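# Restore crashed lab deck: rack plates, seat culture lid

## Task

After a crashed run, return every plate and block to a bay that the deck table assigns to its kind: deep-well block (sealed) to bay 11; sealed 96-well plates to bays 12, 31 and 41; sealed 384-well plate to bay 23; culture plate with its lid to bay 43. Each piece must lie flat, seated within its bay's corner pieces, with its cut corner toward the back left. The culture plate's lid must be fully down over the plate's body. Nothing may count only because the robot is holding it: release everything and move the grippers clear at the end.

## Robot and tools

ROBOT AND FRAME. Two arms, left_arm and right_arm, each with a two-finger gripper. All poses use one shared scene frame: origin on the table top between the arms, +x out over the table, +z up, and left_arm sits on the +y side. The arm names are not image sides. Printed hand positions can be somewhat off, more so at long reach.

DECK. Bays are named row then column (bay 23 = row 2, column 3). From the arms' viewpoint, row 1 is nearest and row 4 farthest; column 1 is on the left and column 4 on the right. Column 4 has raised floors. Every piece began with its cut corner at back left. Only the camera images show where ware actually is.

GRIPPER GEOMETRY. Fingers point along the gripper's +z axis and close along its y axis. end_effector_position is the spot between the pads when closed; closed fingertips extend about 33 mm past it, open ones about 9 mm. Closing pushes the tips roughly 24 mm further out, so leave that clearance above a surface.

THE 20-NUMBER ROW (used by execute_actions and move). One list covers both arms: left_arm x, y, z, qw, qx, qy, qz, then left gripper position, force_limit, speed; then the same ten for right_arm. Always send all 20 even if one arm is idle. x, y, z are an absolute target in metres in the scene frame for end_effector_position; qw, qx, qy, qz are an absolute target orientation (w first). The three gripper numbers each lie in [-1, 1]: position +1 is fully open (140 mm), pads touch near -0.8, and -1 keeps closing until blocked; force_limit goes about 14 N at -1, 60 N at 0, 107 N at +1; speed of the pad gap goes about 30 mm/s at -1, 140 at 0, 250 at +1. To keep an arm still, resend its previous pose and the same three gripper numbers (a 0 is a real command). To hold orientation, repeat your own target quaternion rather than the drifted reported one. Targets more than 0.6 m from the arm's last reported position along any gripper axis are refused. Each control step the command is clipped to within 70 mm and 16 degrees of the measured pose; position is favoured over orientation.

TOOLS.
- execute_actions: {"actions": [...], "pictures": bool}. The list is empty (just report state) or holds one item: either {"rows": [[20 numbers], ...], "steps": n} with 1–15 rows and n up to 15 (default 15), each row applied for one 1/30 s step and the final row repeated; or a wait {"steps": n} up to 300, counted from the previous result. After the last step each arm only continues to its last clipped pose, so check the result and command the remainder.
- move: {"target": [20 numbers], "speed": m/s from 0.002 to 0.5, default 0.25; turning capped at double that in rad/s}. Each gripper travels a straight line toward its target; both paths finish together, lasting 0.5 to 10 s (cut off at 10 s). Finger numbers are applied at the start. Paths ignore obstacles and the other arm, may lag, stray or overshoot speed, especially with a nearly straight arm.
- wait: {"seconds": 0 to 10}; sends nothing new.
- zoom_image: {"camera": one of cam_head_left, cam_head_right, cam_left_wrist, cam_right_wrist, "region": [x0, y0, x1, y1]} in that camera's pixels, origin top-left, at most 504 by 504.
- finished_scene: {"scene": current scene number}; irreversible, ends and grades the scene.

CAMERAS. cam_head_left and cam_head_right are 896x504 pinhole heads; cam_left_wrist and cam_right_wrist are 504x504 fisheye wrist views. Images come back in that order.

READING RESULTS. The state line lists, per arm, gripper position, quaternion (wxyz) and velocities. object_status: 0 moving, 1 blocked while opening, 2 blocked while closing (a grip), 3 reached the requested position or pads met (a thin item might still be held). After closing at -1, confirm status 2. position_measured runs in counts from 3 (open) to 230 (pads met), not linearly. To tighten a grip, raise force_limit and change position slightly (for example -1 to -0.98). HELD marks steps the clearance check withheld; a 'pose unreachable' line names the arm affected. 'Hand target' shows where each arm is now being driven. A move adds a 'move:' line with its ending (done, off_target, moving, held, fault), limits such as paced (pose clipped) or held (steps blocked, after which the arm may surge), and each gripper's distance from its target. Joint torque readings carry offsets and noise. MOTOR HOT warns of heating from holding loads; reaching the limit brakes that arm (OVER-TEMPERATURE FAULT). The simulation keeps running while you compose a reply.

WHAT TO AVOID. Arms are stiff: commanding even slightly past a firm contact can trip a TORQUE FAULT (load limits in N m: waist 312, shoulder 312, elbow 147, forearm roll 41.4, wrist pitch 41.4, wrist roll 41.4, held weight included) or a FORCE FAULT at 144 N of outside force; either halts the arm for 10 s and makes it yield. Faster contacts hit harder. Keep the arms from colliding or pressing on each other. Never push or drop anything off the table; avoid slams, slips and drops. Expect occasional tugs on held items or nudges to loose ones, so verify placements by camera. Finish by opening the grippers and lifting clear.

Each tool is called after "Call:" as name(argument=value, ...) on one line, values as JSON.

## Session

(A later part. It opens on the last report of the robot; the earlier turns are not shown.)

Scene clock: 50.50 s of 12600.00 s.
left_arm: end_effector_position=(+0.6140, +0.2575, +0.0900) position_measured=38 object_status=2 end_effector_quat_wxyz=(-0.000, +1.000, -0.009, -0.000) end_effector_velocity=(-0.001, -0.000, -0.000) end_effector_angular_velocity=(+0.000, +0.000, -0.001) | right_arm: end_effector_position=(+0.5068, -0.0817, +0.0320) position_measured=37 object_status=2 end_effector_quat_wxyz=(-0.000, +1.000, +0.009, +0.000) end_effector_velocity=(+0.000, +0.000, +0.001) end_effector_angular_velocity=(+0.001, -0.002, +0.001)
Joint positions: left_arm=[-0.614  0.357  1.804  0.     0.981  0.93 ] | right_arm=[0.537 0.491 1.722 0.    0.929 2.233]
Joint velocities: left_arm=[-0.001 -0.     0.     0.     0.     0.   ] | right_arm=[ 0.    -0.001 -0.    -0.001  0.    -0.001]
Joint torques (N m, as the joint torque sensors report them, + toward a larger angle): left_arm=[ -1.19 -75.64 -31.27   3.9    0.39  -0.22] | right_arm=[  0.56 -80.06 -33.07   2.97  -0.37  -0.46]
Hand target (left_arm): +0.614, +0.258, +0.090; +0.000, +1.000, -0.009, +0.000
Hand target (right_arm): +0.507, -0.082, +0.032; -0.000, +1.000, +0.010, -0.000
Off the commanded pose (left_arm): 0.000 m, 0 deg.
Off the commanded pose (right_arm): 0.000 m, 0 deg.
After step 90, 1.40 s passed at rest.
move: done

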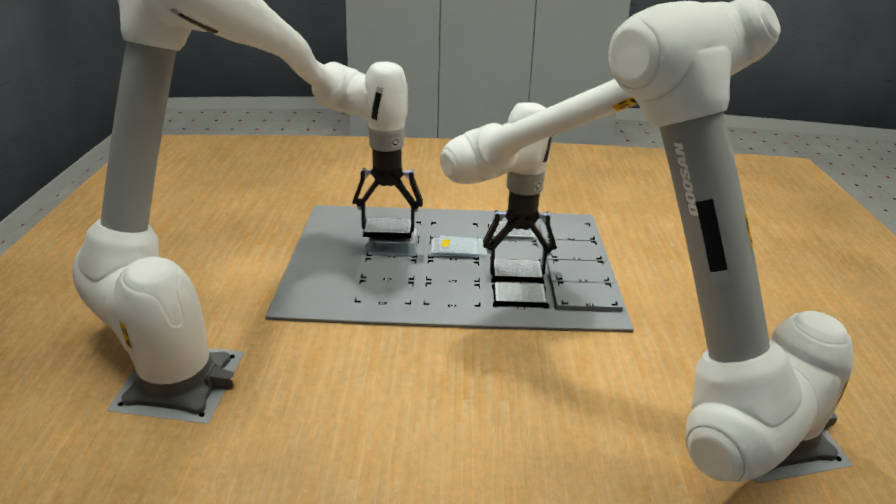

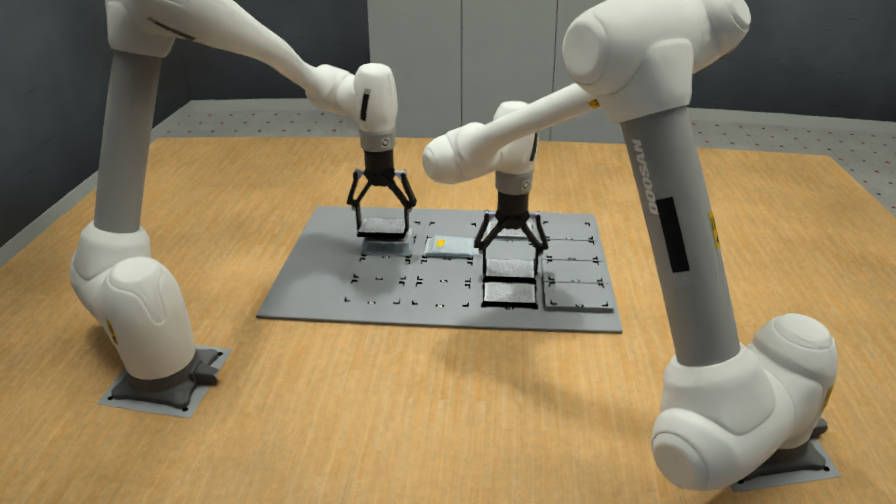

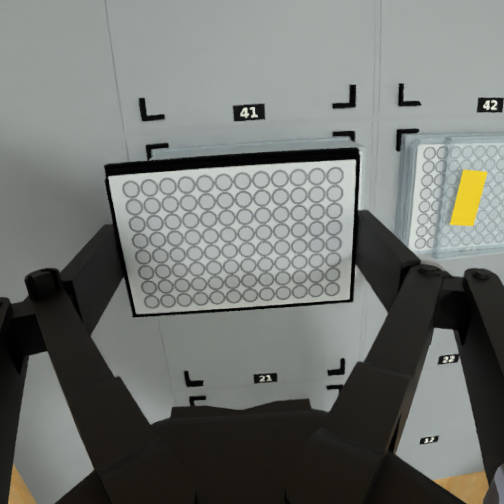

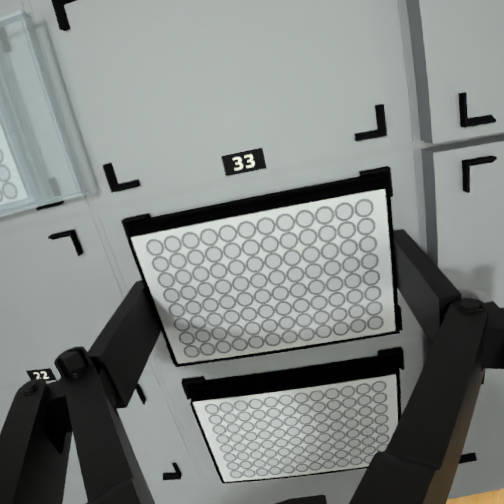

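Call:
move(target=[0.614,0.2575,0.09,0,1,-0.0095,0,-1,-0.4,-0.6,0.5066,-0.0822,0.0306,0,1,0.0095,0,-1,-0.4,-0.6], speed=0.004)

Scene clock: 53.87 s of 12600.00 s.
left_arm: end_effector_position=(+0.6140, +0.2575, +0.0900) position_measured=38 object_status=2 end_effector_quat_wxyz=(+0.000, +1.000, -0.009, -0.000) end_effector_velocity=(-0.000, +0.000, -0.000) end_effector_angular_velocity=(+0.001, +0.001, -0.000) | right_arm: end_effector_position=(+0.5066, -0.0822, +0.0307) position_measured=37 object_status=2 end_effector_quat_wxyz=(-0.000, +1.000, +0.010, +0.000) end_effector_velocity=(+0.000, +0.000, +0.001) end_effector_angular_velocity=(+0.001, -0.001, -0.001)
Joint positions: left_arm=[-0.614  0.357  1.804 -0.     0.981  0.93 ] | right_arm=[0.536 0.492 1.724 0.    0.926 2.233]
Joint velocities: left_arm=[-0.     0.     0.     0.     0.001 -0.   ] | right_arm=[-0.001 -0.001 -0.     0.001 -0.    -0.   ]
Joint torques (N m, as the joint torque sensors report them, + toward a larger angle): left_arm=[ -0.12 -75.85 -31.69   3.8    0.26  -0.34] | right_arm=[ -5.1  -68.35 -23.91   1.08   1.19  -0.5 ]
Hand target (left_arm): +0.614, +0.257, +0.090; +0.000, +1.000, -0.009, -0.000
Hand target (right_arm): +0.507, -0.082, +0.031; -0.000, +1.000, +0.010, -0.000
Off the commanded pose (left_arm): 0.000 m, 0 deg.
Off the commanded pose (right_arm): 0.000 m, 0 deg.
move: done

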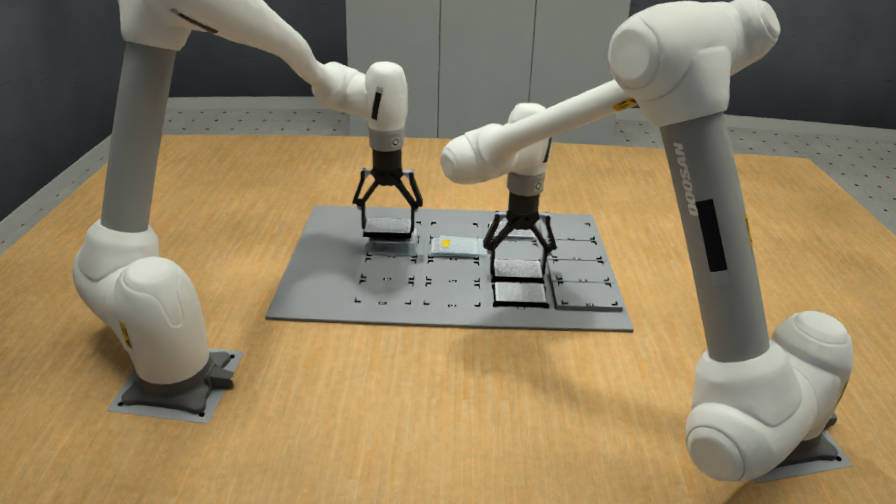

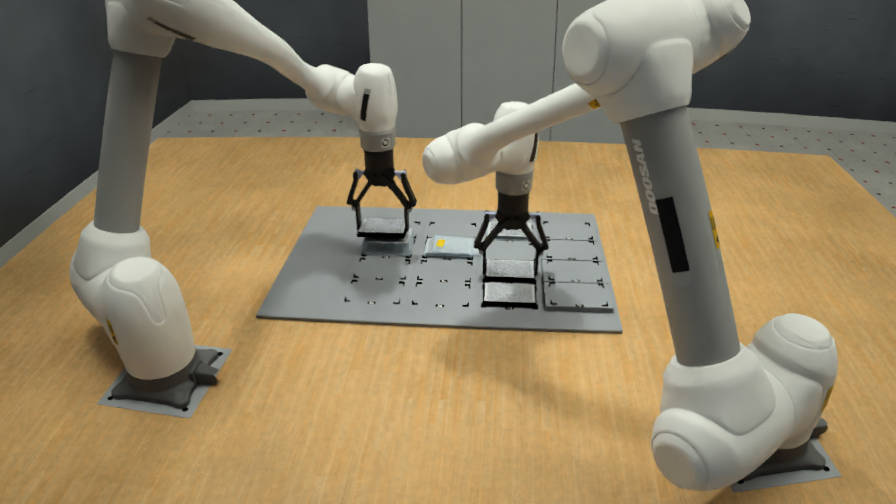

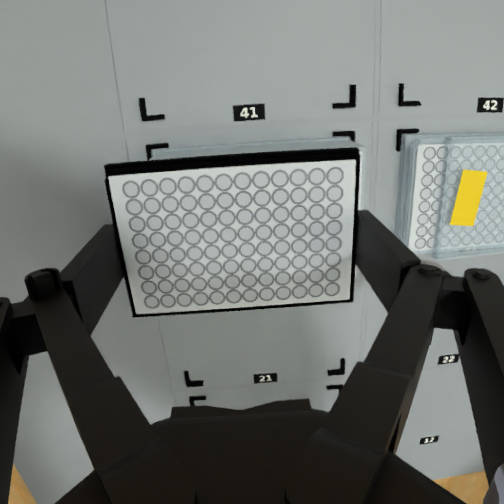

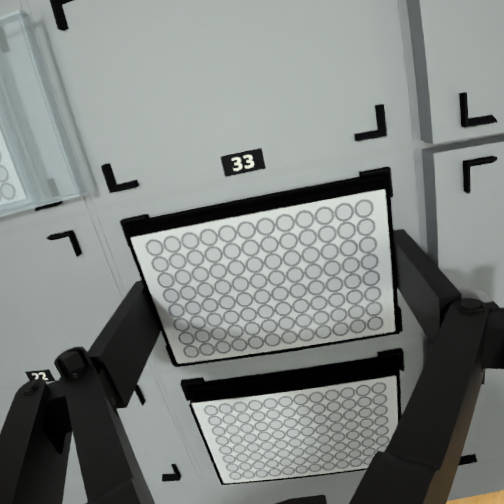

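Call:
move(target=[0.614,0.2575,0.09,0,1,-0.0095,0,-1,-0.4,-0.6,0.5066,-0.0814,0.0306,0,1,0.0095,0,-1,-0.4,-0.6], speed=0.004)

Call:
move(target=[0.614,0.2575,0.09,0,1,-0.0095,0,-1,-0.4,-0.6,0.5066,-0.0814,0.0306,0,1,0.0095,0,0.9,-0.4,-0.6])

Call:
move(target=[0.56,0.2575,0.09,0,1,-0.0095,0,-1,-0.4,-0.6,0.5066,-0.0814,0.08,0,1,0.0095,0,0.9,-0.4,-0.6], speed=0.1)

Call:
zoom_image(camera="cam_right_wrist", region=[100,120,420,440])

Scene clock: 63.40 s of 12600.00 s.
left_arm: end_effector_position=(+0.6140, +0.2575, +0.0900) position_measured=38 object_status=2 end_effector_quat_wxyz=(+0.000, +1.000, -0.009, -0.000) end_effector_velocity=(-0.000, +0.000, -0.000) end_effector_angular_velocity=(+0.000, +0.001, +0.001) | right_arm: end_effector_position=(+0.5066, -0.0815, +0.0306) position_measured=37 object_status=2 end_effector_quat_wxyz=(+0.000, +1.000, +0.010, +0.000) end_effector_velocity=(-0.000, -0.000, +0.000) end_effector_angular_velocity=(+0.001, +0.000, -0.001)
Joint positions: left_arm=[-0.614  0.357  1.804 -0.     0.981  0.93 ] | right_arm=[ 0.537  0.493  1.723 -0.     0.927  2.233]
Joint velocities: left_arm=[ 0.     0.     0.    -0.     0.001 -0.   ] | right_arm=[-0.    -0.001  0.001  0.001  0.     0.   ]
Joint torques (N m, as the joint torque sensors report them, + toward a larger angle): left_arm=[ -1.48 -76.3  -31.61   3.6    0.22  -0.3 ] | right_arm=[ -1.67 -72.77 -31.45   3.9   -1.53  -0.42]
Hand target (left_arm): +0.614, +0.257, +0.090; +0.000, +1.000, -0.009, -0.000
Hand target (right_arm): +0.507, -0.081, +0.031; +0.000, +1.000, +0.009, +0.000
Off the commanded pose (left_arm): 0.000 m, 0 deg.
Off the commanded pose (right_arm): 0.000 m, 0 deg.
After step 90, 5.83 s passed at rest.
move: done

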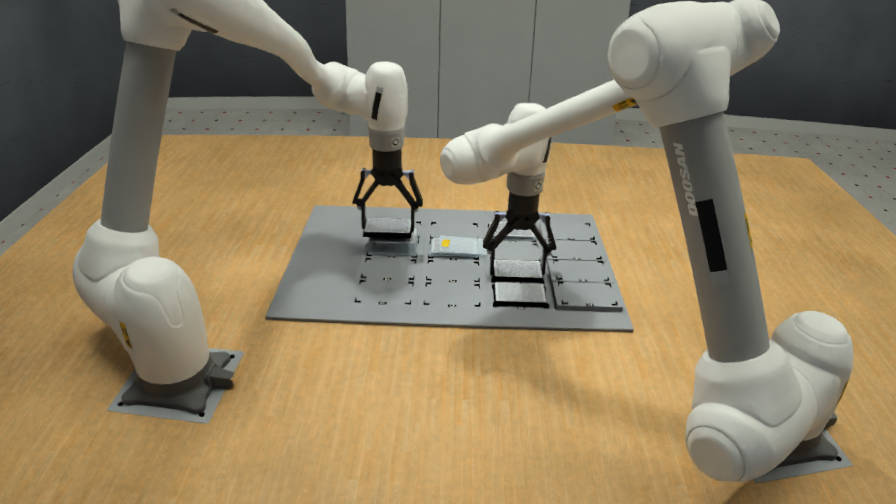

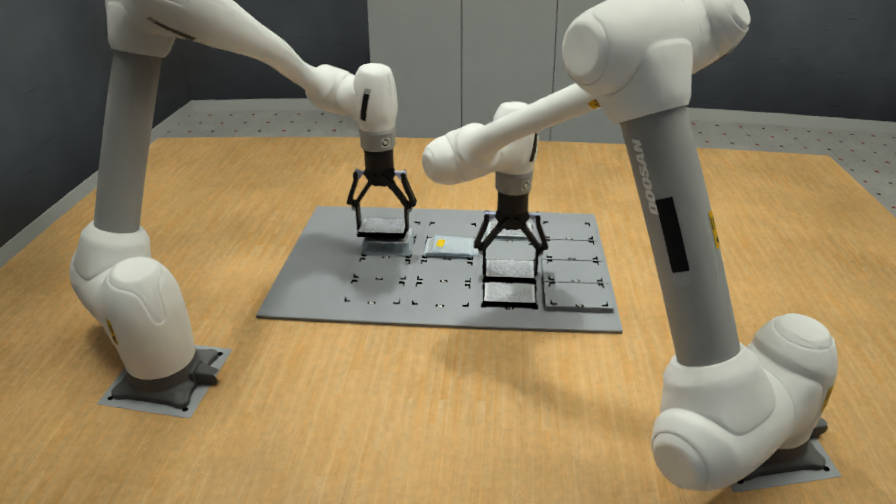

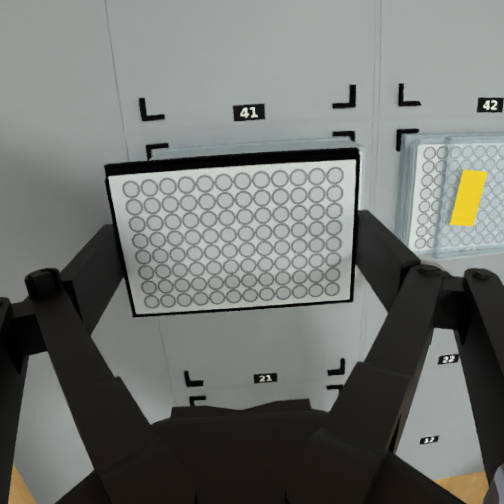

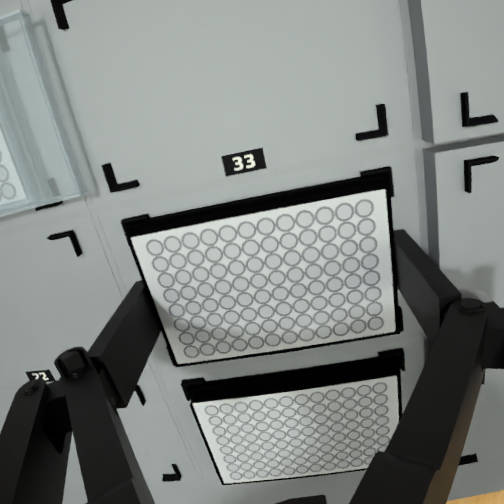

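Scene clock: 64.10 s of 12600.00 s.
left_arm: end_effector_position=(+0.6140, +0.2575, +0.0900) position_measured=38 object_status=2 end_effector_quat_wxyz=(-0.000, +1.000, -0.009, +0.000) end_effector_velocity=(-0.000, -0.000, -0.000) end_effector_angular_velocity=(+0.000, -0.000, -0.001) | right_arm: end_effector_position=(+0.5066, -0.0814, +0.0306) position_measured=16 object_status=3 end_effector_quat_wxyz=(+0.000, +1.000, +0.010, +0.000) end_effector_velocity=(-0.000, +0.000, +0.001) end_effector_angular_velocity=(+0.001, -0.000, -0.000)
Joint positions: left_arm=[-0.614  0.357  1.804  0.     0.981  0.93 ] | right_arm=[ 0.537  0.493  1.722 -0.     0.927  2.233]
Joint velocities: left_arm=[-0.001  0.     0.     0.    -0.    -0.   ] | right_arm=[ 0.    -0.001 -0.     0.001 -0.     0.   ]
Joint torques (N m, as the joint torque sensors report them, + toward a larger angle): left_arm=[ -1.71 -76.08 -31.5    3.85   0.26  -0.28] | right_arm=[  1.94 -81.34 -35.55   3.88  -0.35   0.  ]
Hand target (left_arm): +0.614, +0.257, +0.090; +0.000, +1.000, -0.009, -0.000
Hand target (right_arm): +0.507, -0.081, +0.031; +0.000, +1.000, +0.009, +0.000
Off the commanded pose (left_arm): 0.000 m, 0 deg.
Off the commanded pose (right_arm): 0.000 m, 0 deg.
move: done

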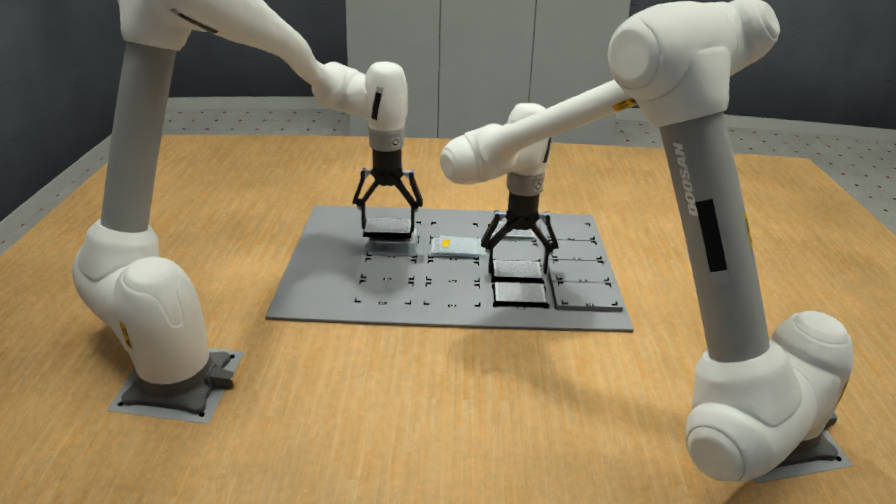

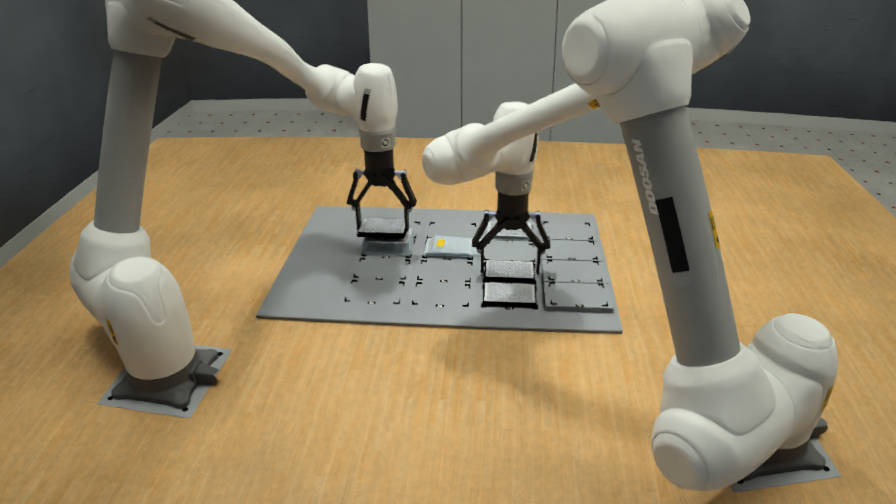

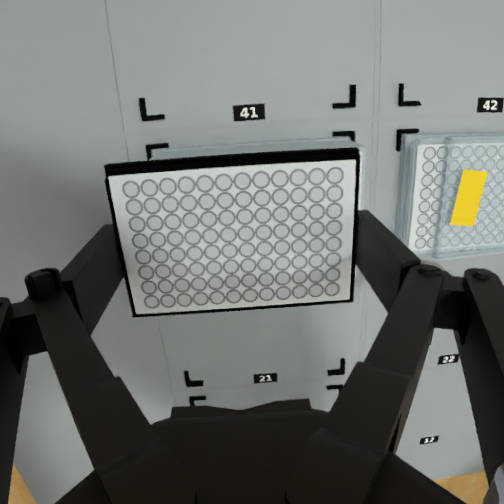

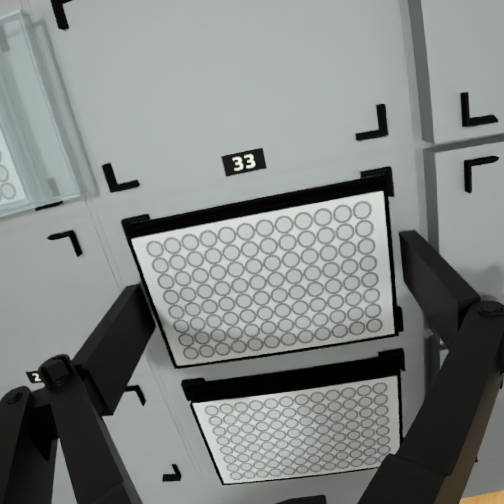

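Scene clock: 65.00 s of 12600.00 s.
left_arm: end_effector_position=(+0.5600, +0.2574, +0.0899) position_measured=38 object_status=2 end_effector_quat_wxyz=(+0.000, +1.000, -0.009, -0.000) end_effector_velocity=(-0.001, -0.000, +0.000) end_effector_angular_velocity=(-0.000, +0.000, +0.001) | right_arm: end_effector_position=(+0.5067, -0.0814, +0.0799) position_measured=16 object_status=3 end_effector_quat_wxyz=(+0.000, +1.000, +0.009, -0.000) end_effector_velocity=(+0.001, +0.000, +0.001) end_effector_angular_velocity=(-0.000, -0.000, -0.000)
Joint positions: left_arm=[-0.666  0.297  1.89  -0.     0.955  0.879] | right_arm=[ 0.537  0.447  1.689 -0.     1.006  2.234]
Joint velocities: left_arm=[-0.001 -0.001  0.001 -0.001  0.    -0.001] | right_arm=[-0.     0.    -0.002 -0.     0.002 -0.   ]
Joint torques (N m, as the joint torque sensors report them, + toward a larger angle): left_arm=[  0.5  -68.82 -29.93   3.71   0.4   -0.44] | right_arm=[  1.36 -76.76 -35.63   3.52  -0.1   -0.11]
Hand target (left_arm): +0.560, +0.257, +0.090; +0.000, +1.000, -0.010, -0.000
Hand target (right_arm): +0.507, -0.081, +0.080; +0.000, +1.000, +0.009, +0.000
Off the commanded pose (left_arm): 0.000 m, 0 deg.
Off the commanded pose (right_arm): 0.000 m, 0 deg.
move: done

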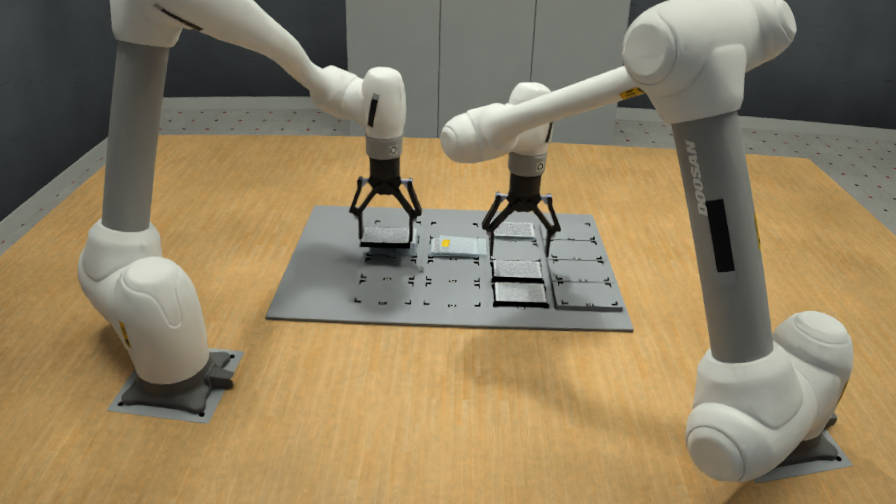

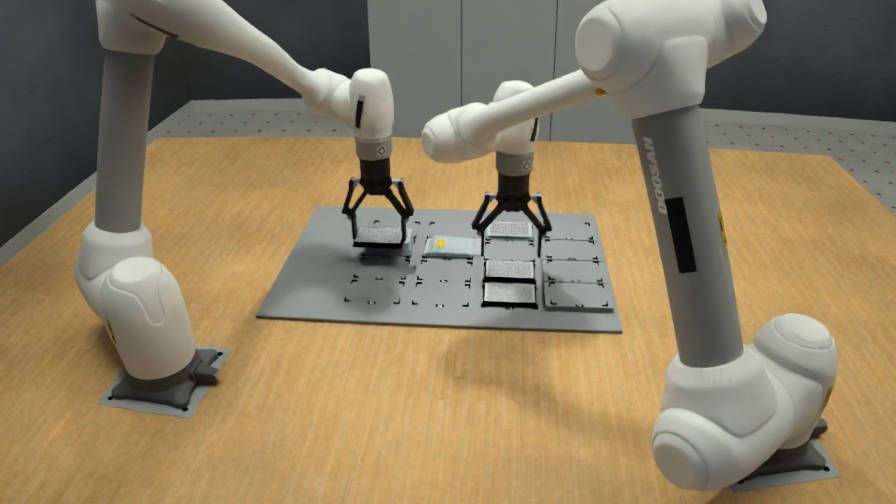

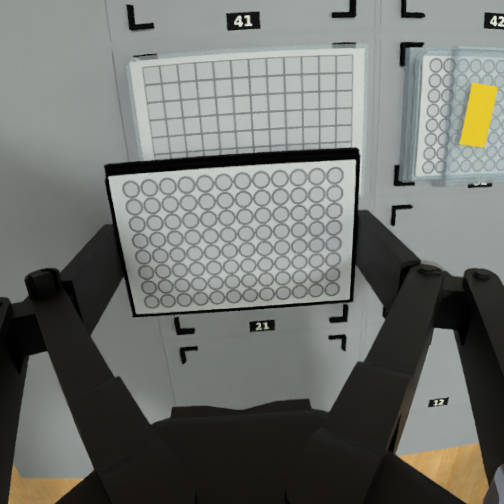

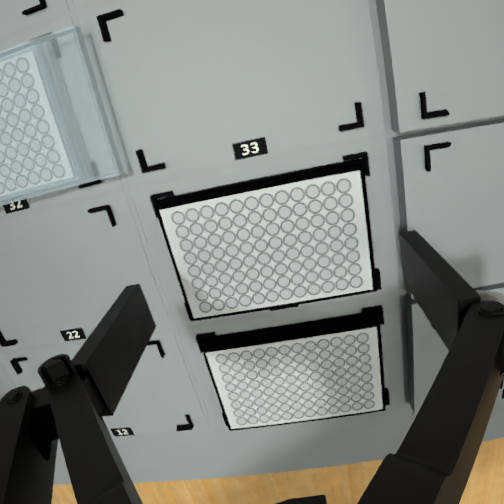

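Region (100, 120, 420, 440) of cam_right_wrist's 504x504 image, scaled by 1.575, with more detail than that image has.

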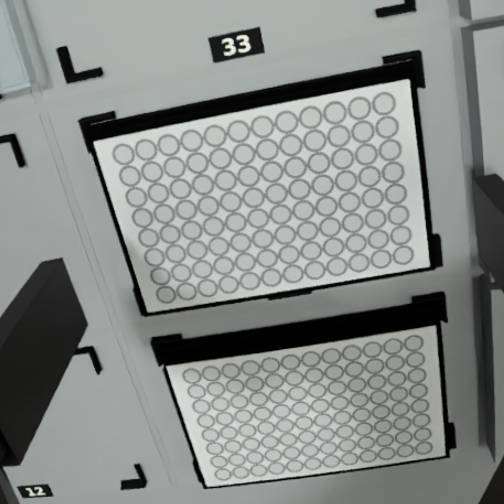

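Call:
move(target=[0.56,0.2575,0.09,0,1,-0.0095,0,-1,-0.4,-0.6,0.5066,-0.081,0.032,0,1,0.008,0,0.9,-0.4,-0.6], speed=0.08)

Call:
move(target=[0.56,0.2575,0.09,0,1,-0.0095,0,-1,-0.4,-0.6,0.5066,-0.081,0.032,0,1,0.008,0,-1,-0.8,-0.8])

Call:
move(target=[0.56,0.2575,0.09,0,1,-0.0095,0,-1,-0.4,-0.6,0.5079,-0.0818,0.0322,0,1,0.008,0,-1,-0.8,-0.8], speed=0.004)

Call:
move(target=[0.56,0.2575,0.09,0,1,-0.0095,0,-1,-0.4,-0.6,0.5079,-0.0818,0.0322,0,1,0.008,0,0.9,-0.8,-0.8])

Call:
zoom_image(camera="cam_right_wrist", region=[100,140,420,440])

Scene clock: 74.57 s of 12600.00 s.
left_arm: end_effector_position=(+0.5600, +0.2575, +0.0900) position_measured=38 object_status=2 end_effector_quat_wxyz=(-0.000, +1.000, -0.009, -0.000) end_effector_velocity=(+0.001, -0.001, +0.000) end_effector_angular_velocity=(-0.002, -0.001, +0.001) | right_arm: end_effector_position=(+0.5065, -0.0810, +0.0321) position_measured=16 object_status=3 end_effector_quat_wxyz=(-0.000, +1.000, +0.008, +0.000) end_effector_velocity=(+0.001, -0.001, -0.001) end_effector_angular_velocity=(+0.000, -0.000, -0.001)
Joint positions: left_arm=[-0.666  0.297  1.89  -0.     0.955  0.878] | right_arm=[0.538 0.491 1.721 0.    0.929 2.237]
Joint velocities: left_arm=[ 0.    -0.    -0.    -0.001 -0.002 -0.   ] | right_arm=[-0.001  0.001  0.    -0.    -0.002  0.   ]
Joint torques (N m, as the joint torque sensors report them, + toward a larger angle): left_arm=[ -0.97 -69.54 -30.66   3.69   0.23  -0.48] | right_arm=[  4.19 -79.62 -33.34   3.98  -0.56  -0.72]
Hand target (left_arm): +0.560, +0.257, +0.090; +0.000, +1.000, -0.009, -0.000
Hand target (right_arm): +0.507, -0.081, +0.032; -0.000, +1.000, +0.008, -0.000
Off the commanded pose (left_arm): 0.000 m, 0 deg.
Off the commanded pose (right_arm): 0.000 m, 0 deg.
After step 90, 5.63 s passed at rest.
move: done

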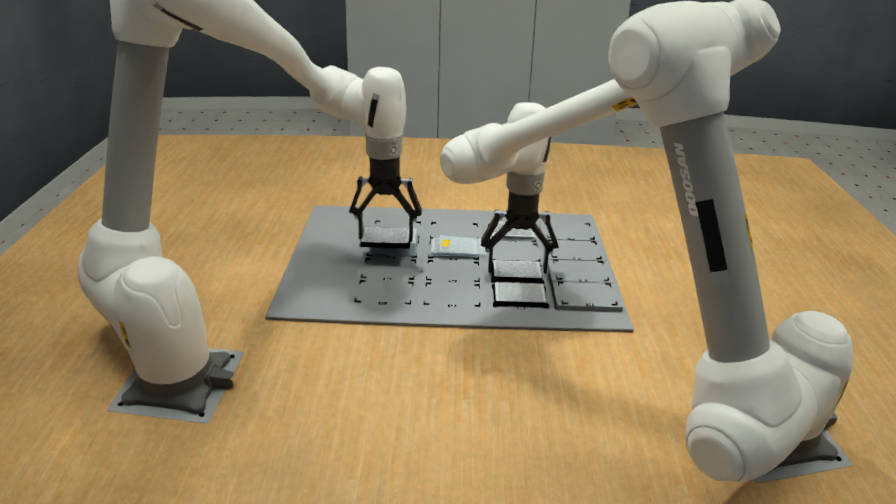

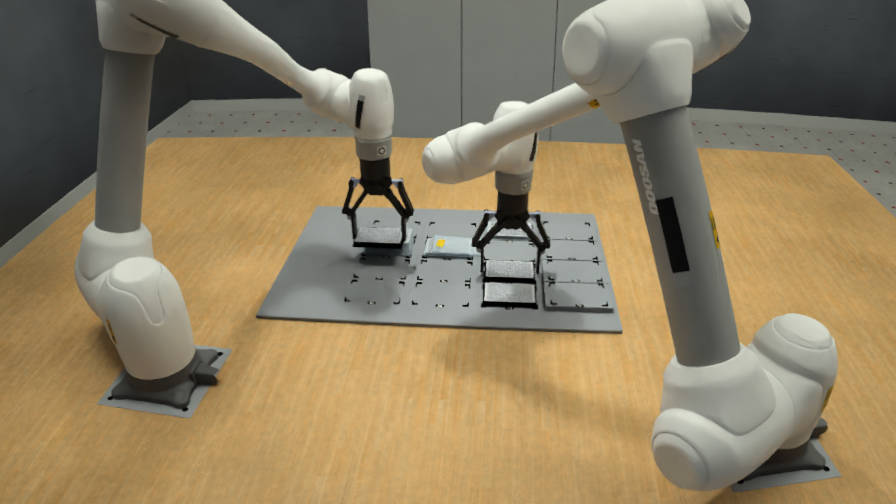

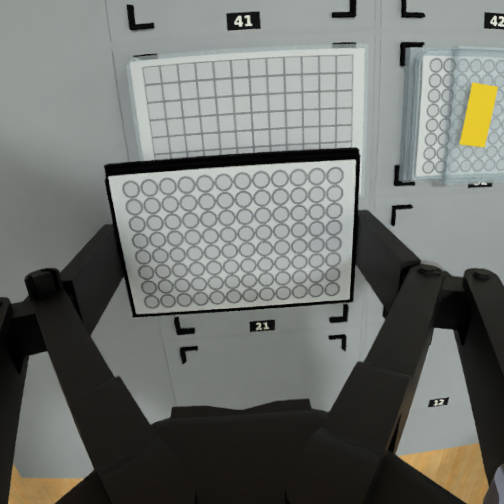

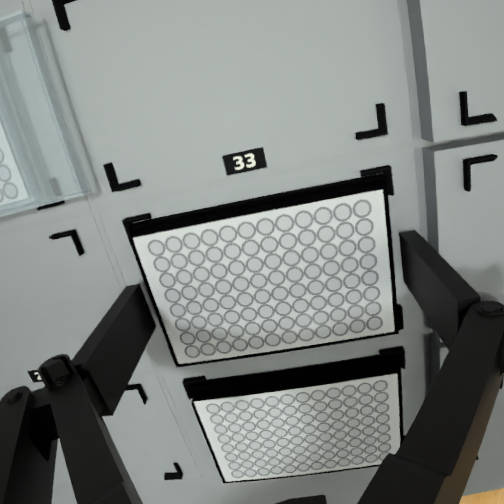

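Scene clock: 75.27 s of 12600.00 s.
left_arm: end_effector_position=(+0.5600, +0.2575, +0.0900) position_measured=38 object_status=2 end_effector_quat_wxyz=(+0.000, +1.000, -0.009, +0.000) end_effector_velocity=(-0.001, -0.001, +0.000) end_effector_angular_velocity=(-0.002, +0.002, +0.001) | right_arm: end_effector_position=(+0.5066, -0.0810, +0.0320) position_measured=36 object_status=2 end_effector_quat_wxyz=(-0.000, +1.000, +0.008, -0.000) end_effector_velocity=(-0.001, +0.000, -0.001) end_effector_angular_velocity=(-0.000, +0.001, +0.000)
Joint positions: left_arm=[-0.666  0.297  1.89   0.     0.955  0.878] | right_arm=[0.538 0.491 1.721 0.    0.929 2.237]
Joint velocities: left_arm=[-0.001 -0.     0.    -0.003  0.    -0.   ] | right_arm=[ 0.001  0.     0.001  0.     0.    -0.   ]
Joint torques (N m, as the joint torque sensors report them, + toward a larger angle): left_arm=[ -0.56 -67.71 -31.12   3.82   0.28  -0.53] | right_arm=[  2.11 -65.42 -29.22   3.69  -2.14  -0.48]
Hand target (left_arm): +0.560, +0.258, +0.090; +0.000, +1.000, -0.009, +0.000
Hand target (right_arm): +0.507, -0.081, +0.032; -0.000, +1.000, +0.008, -0.000
Off the commanded pose (left_arm): 0.000 m, 0 deg.
Off the commanded pose (right_arm): 0.000 m, 0 deg.
move: done

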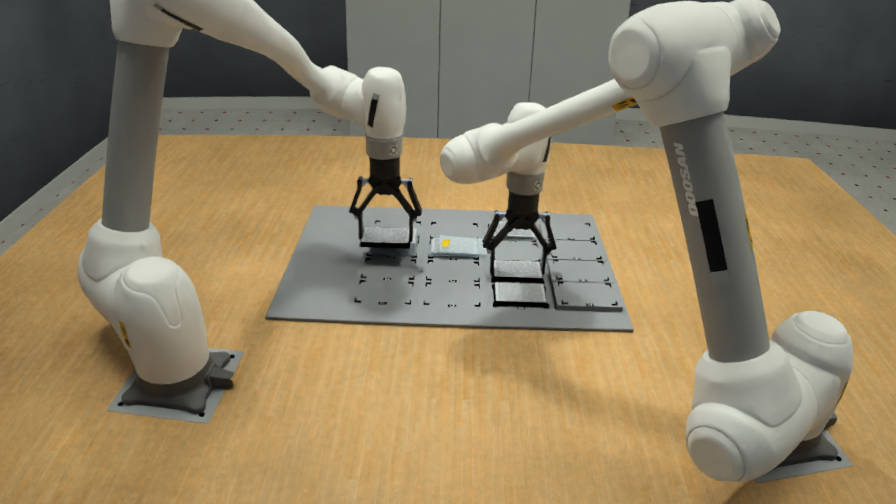

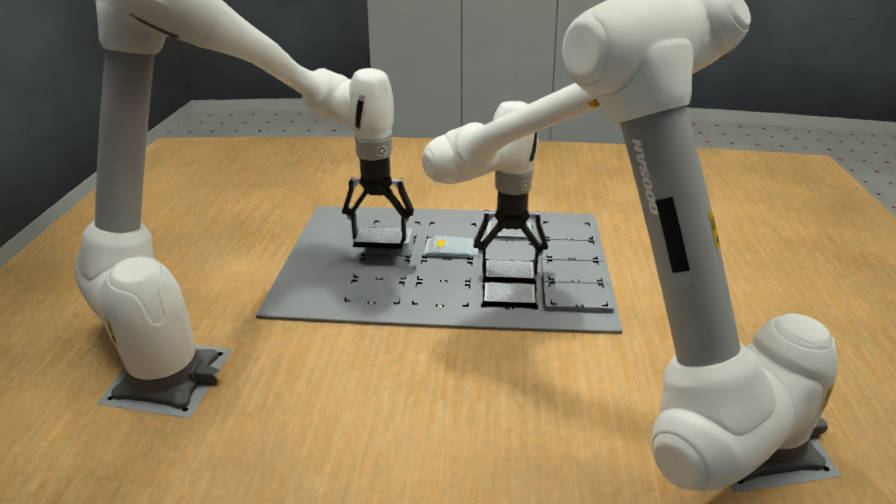

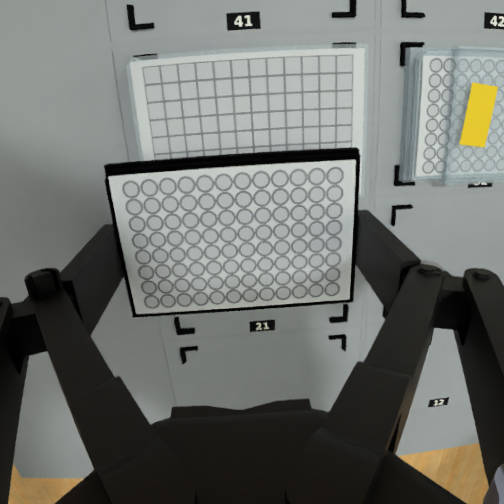

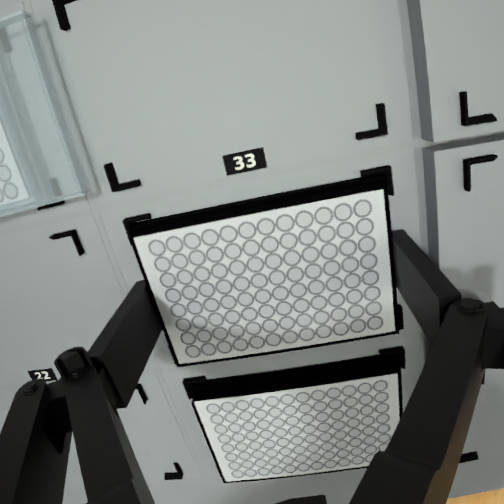

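Scene clock: 75.97 s of 12600.00 s.
left_arm: end_effector_position=(+0.5600, +0.2575, +0.0900) position_measured=38 object_status=2 end_effector_quat_wxyz=(+0.000, +1.000, -0.009, +0.000) end_effector_velocity=(+0.000, +0.000, +0.000) end_effector_angular_velocity=(-0.000, -0.001, +0.000) | right_arm: end_effector_position=(+0.5078, -0.0817, +0.0322) position_measured=36 object_status=2 end_effector_quat_wxyz=(-0.000, +1.000, +0.008, -0.000) end_effector_velocity=(-0.000, -0.000, +0.000) end_effector_angular_velocity=(-0.000, +0.000, +0.000)
Joint positions: left_arm=[-0.666  0.297  1.89   0.     0.955  0.878] | right_arm=[0.536 0.492 1.72  0.    0.93  2.235]
Joint velocities: left_arm=[ 0.001 -0.    -0.     0.    -0.     0.001] | right_arm=[ 0. -0.  0.  0.  0. -0.]
Joint torques (N m, as the joint torque sensors report them, + toward a larger angle): left_arm=[ -0.44 -69.16 -30.98   3.78   0.43  -0.4 ] | right_arm=[-12.97 -73.81 -34.64  -2.59  -2.77  -0.5 ]
Hand target (left_arm): +0.560, +0.257, +0.090; -0.000, +1.000, -0.009, -0.000
Hand target (right_arm): +0.508, -0.082, +0.032; +0.000, +1.000, +0.008, -0.000
Off the commanded pose (left_arm): 0.000 m, 0 deg.
Off the commanded pose (right_arm): 0.000 m, 0 deg.
move: done

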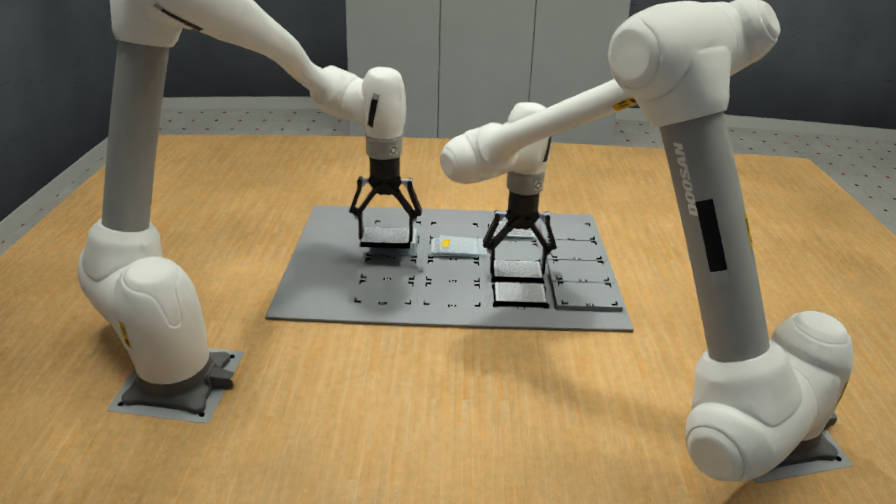

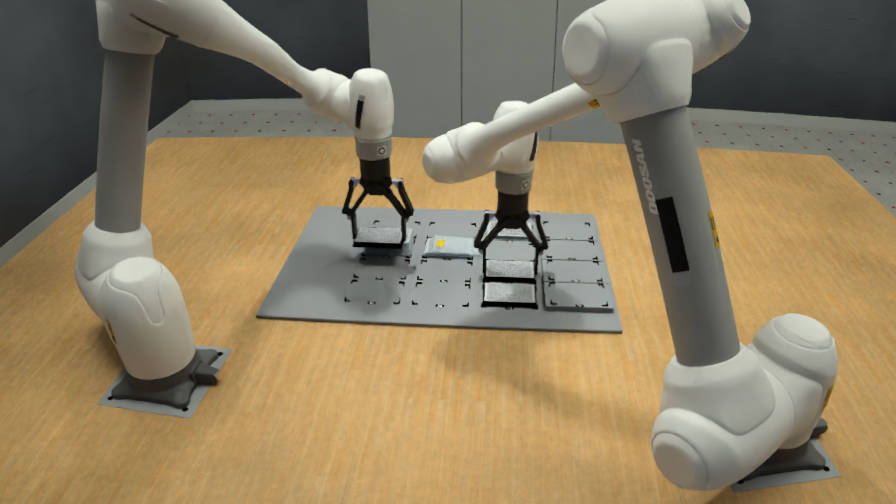

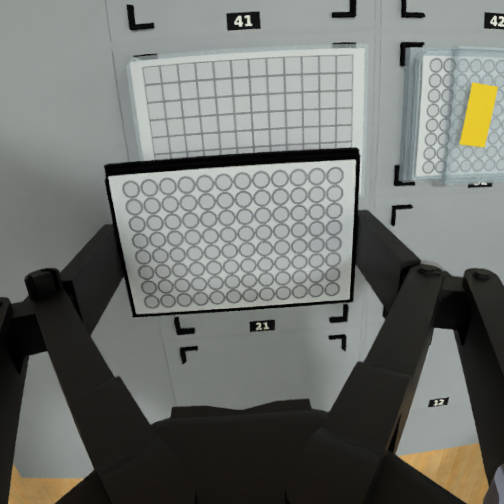

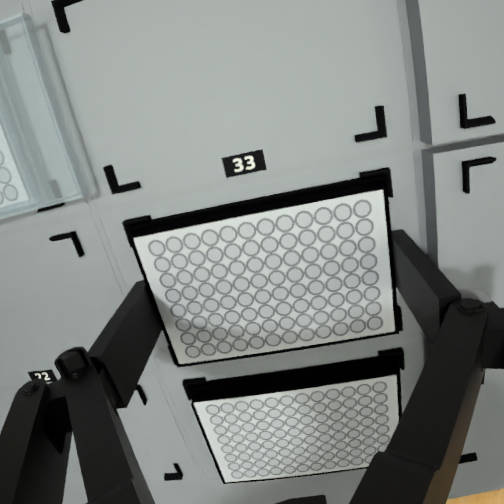

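Scene clock: 76.67 s of 12600.00 s.
left_arm: end_effector_position=(+0.5600, +0.2575, +0.0900) position_measured=38 object_status=2 end_effector_quat_wxyz=(+0.000, +1.000, -0.009, +0.000) end_effector_velocity=(-0.001, -0.000, -0.000) end_effector_angular_velocity=(+0.000, +0.002, -0.001) | right_arm: end_effector_position=(+0.5079, -0.0818, +0.0322) position_measured=16 object_status=3 end_effector_quat_wxyz=(+0.000, +1.000, +0.008, -0.000) end_effector_velocity=(-0.000, +0.001, +0.001) end_effector_angular_velocity=(+0.001, -0.001, +0.001)
Joint positions: left_arm=[-0.666  0.297  1.89   0.     0.955  0.878] | right_arm=[0.536 0.492 1.72  0.    0.93  2.235]
Joint velocities: left_arm=[-0.     0.     0.001 -0.001  0.001  0.001] | right_arm=[ 0.001 -0.001 -0.001  0.001  0.     0.   ]
Joint torques (N m, as the joint torque sensors report them, + toward a larger angle): left_arm=[ -1.73 -68.73 -30.83   3.73   0.37  -0.44] | right_arm=[  4.45 -83.19 -34.01   4.03  -0.63  -0.24]
Hand target (left_arm): +0.560, +0.257, +0.090; -0.000, +1.000, -0.009, -0.000
Hand target (right_arm): +0.508, -0.082, +0.032; -0.000, +1.000, +0.008, -0.000
Off the commanded pose (left_arm): 0.000 m, 0 deg.
Off the commanded pose (right_arm): 0.000 m, 0 deg.
move: done

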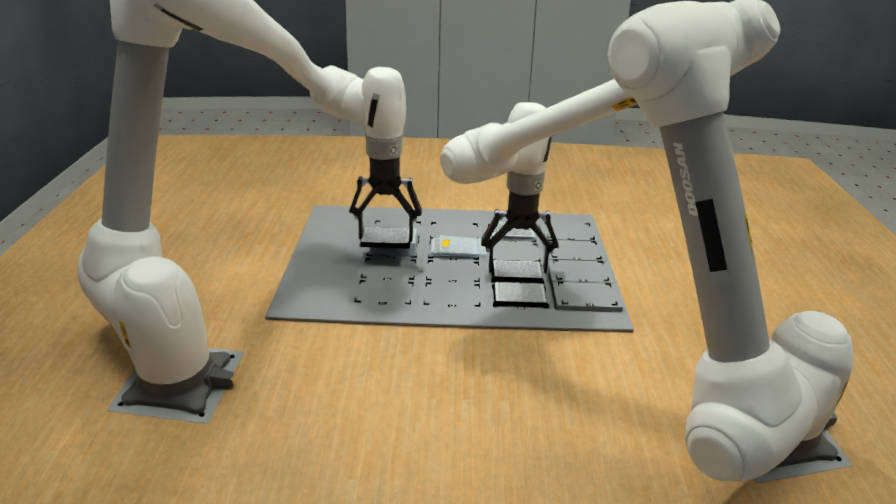

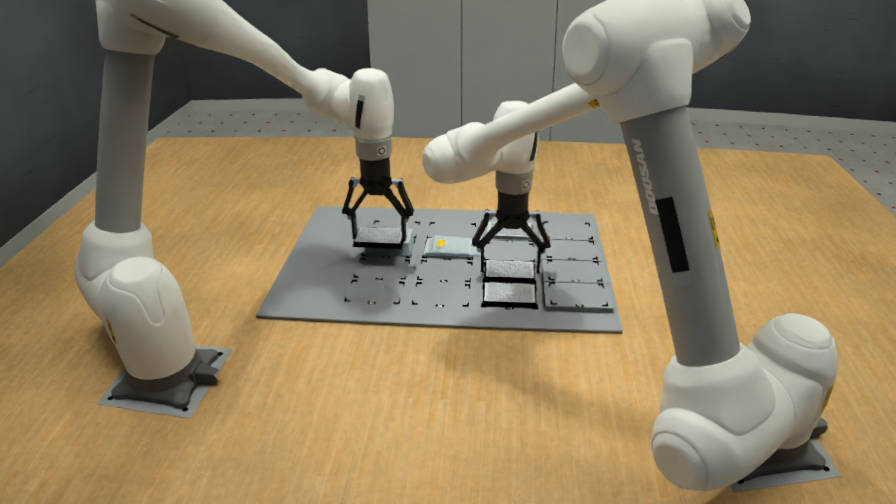

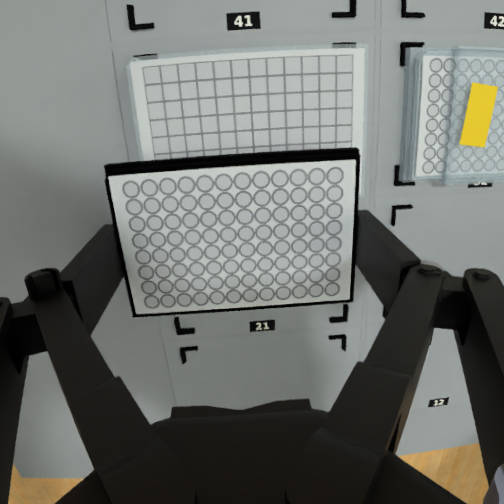

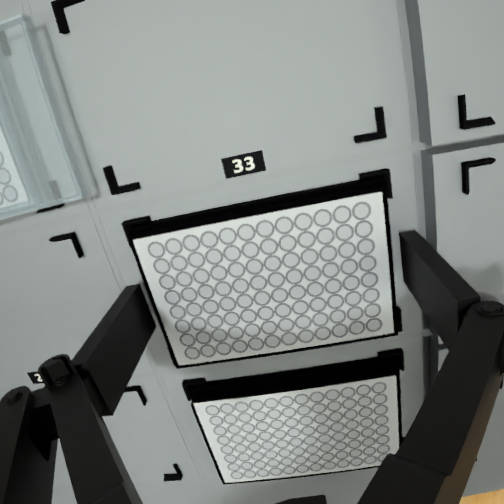

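Region (100, 140, 420, 440) of cam_right_wrist's 504x504 image, scaled by 1.575, with more detail than that image has; it fills the top 472 rows of this view, and the rest is white.

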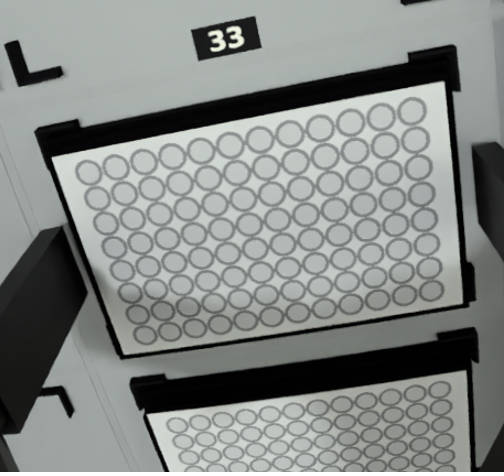

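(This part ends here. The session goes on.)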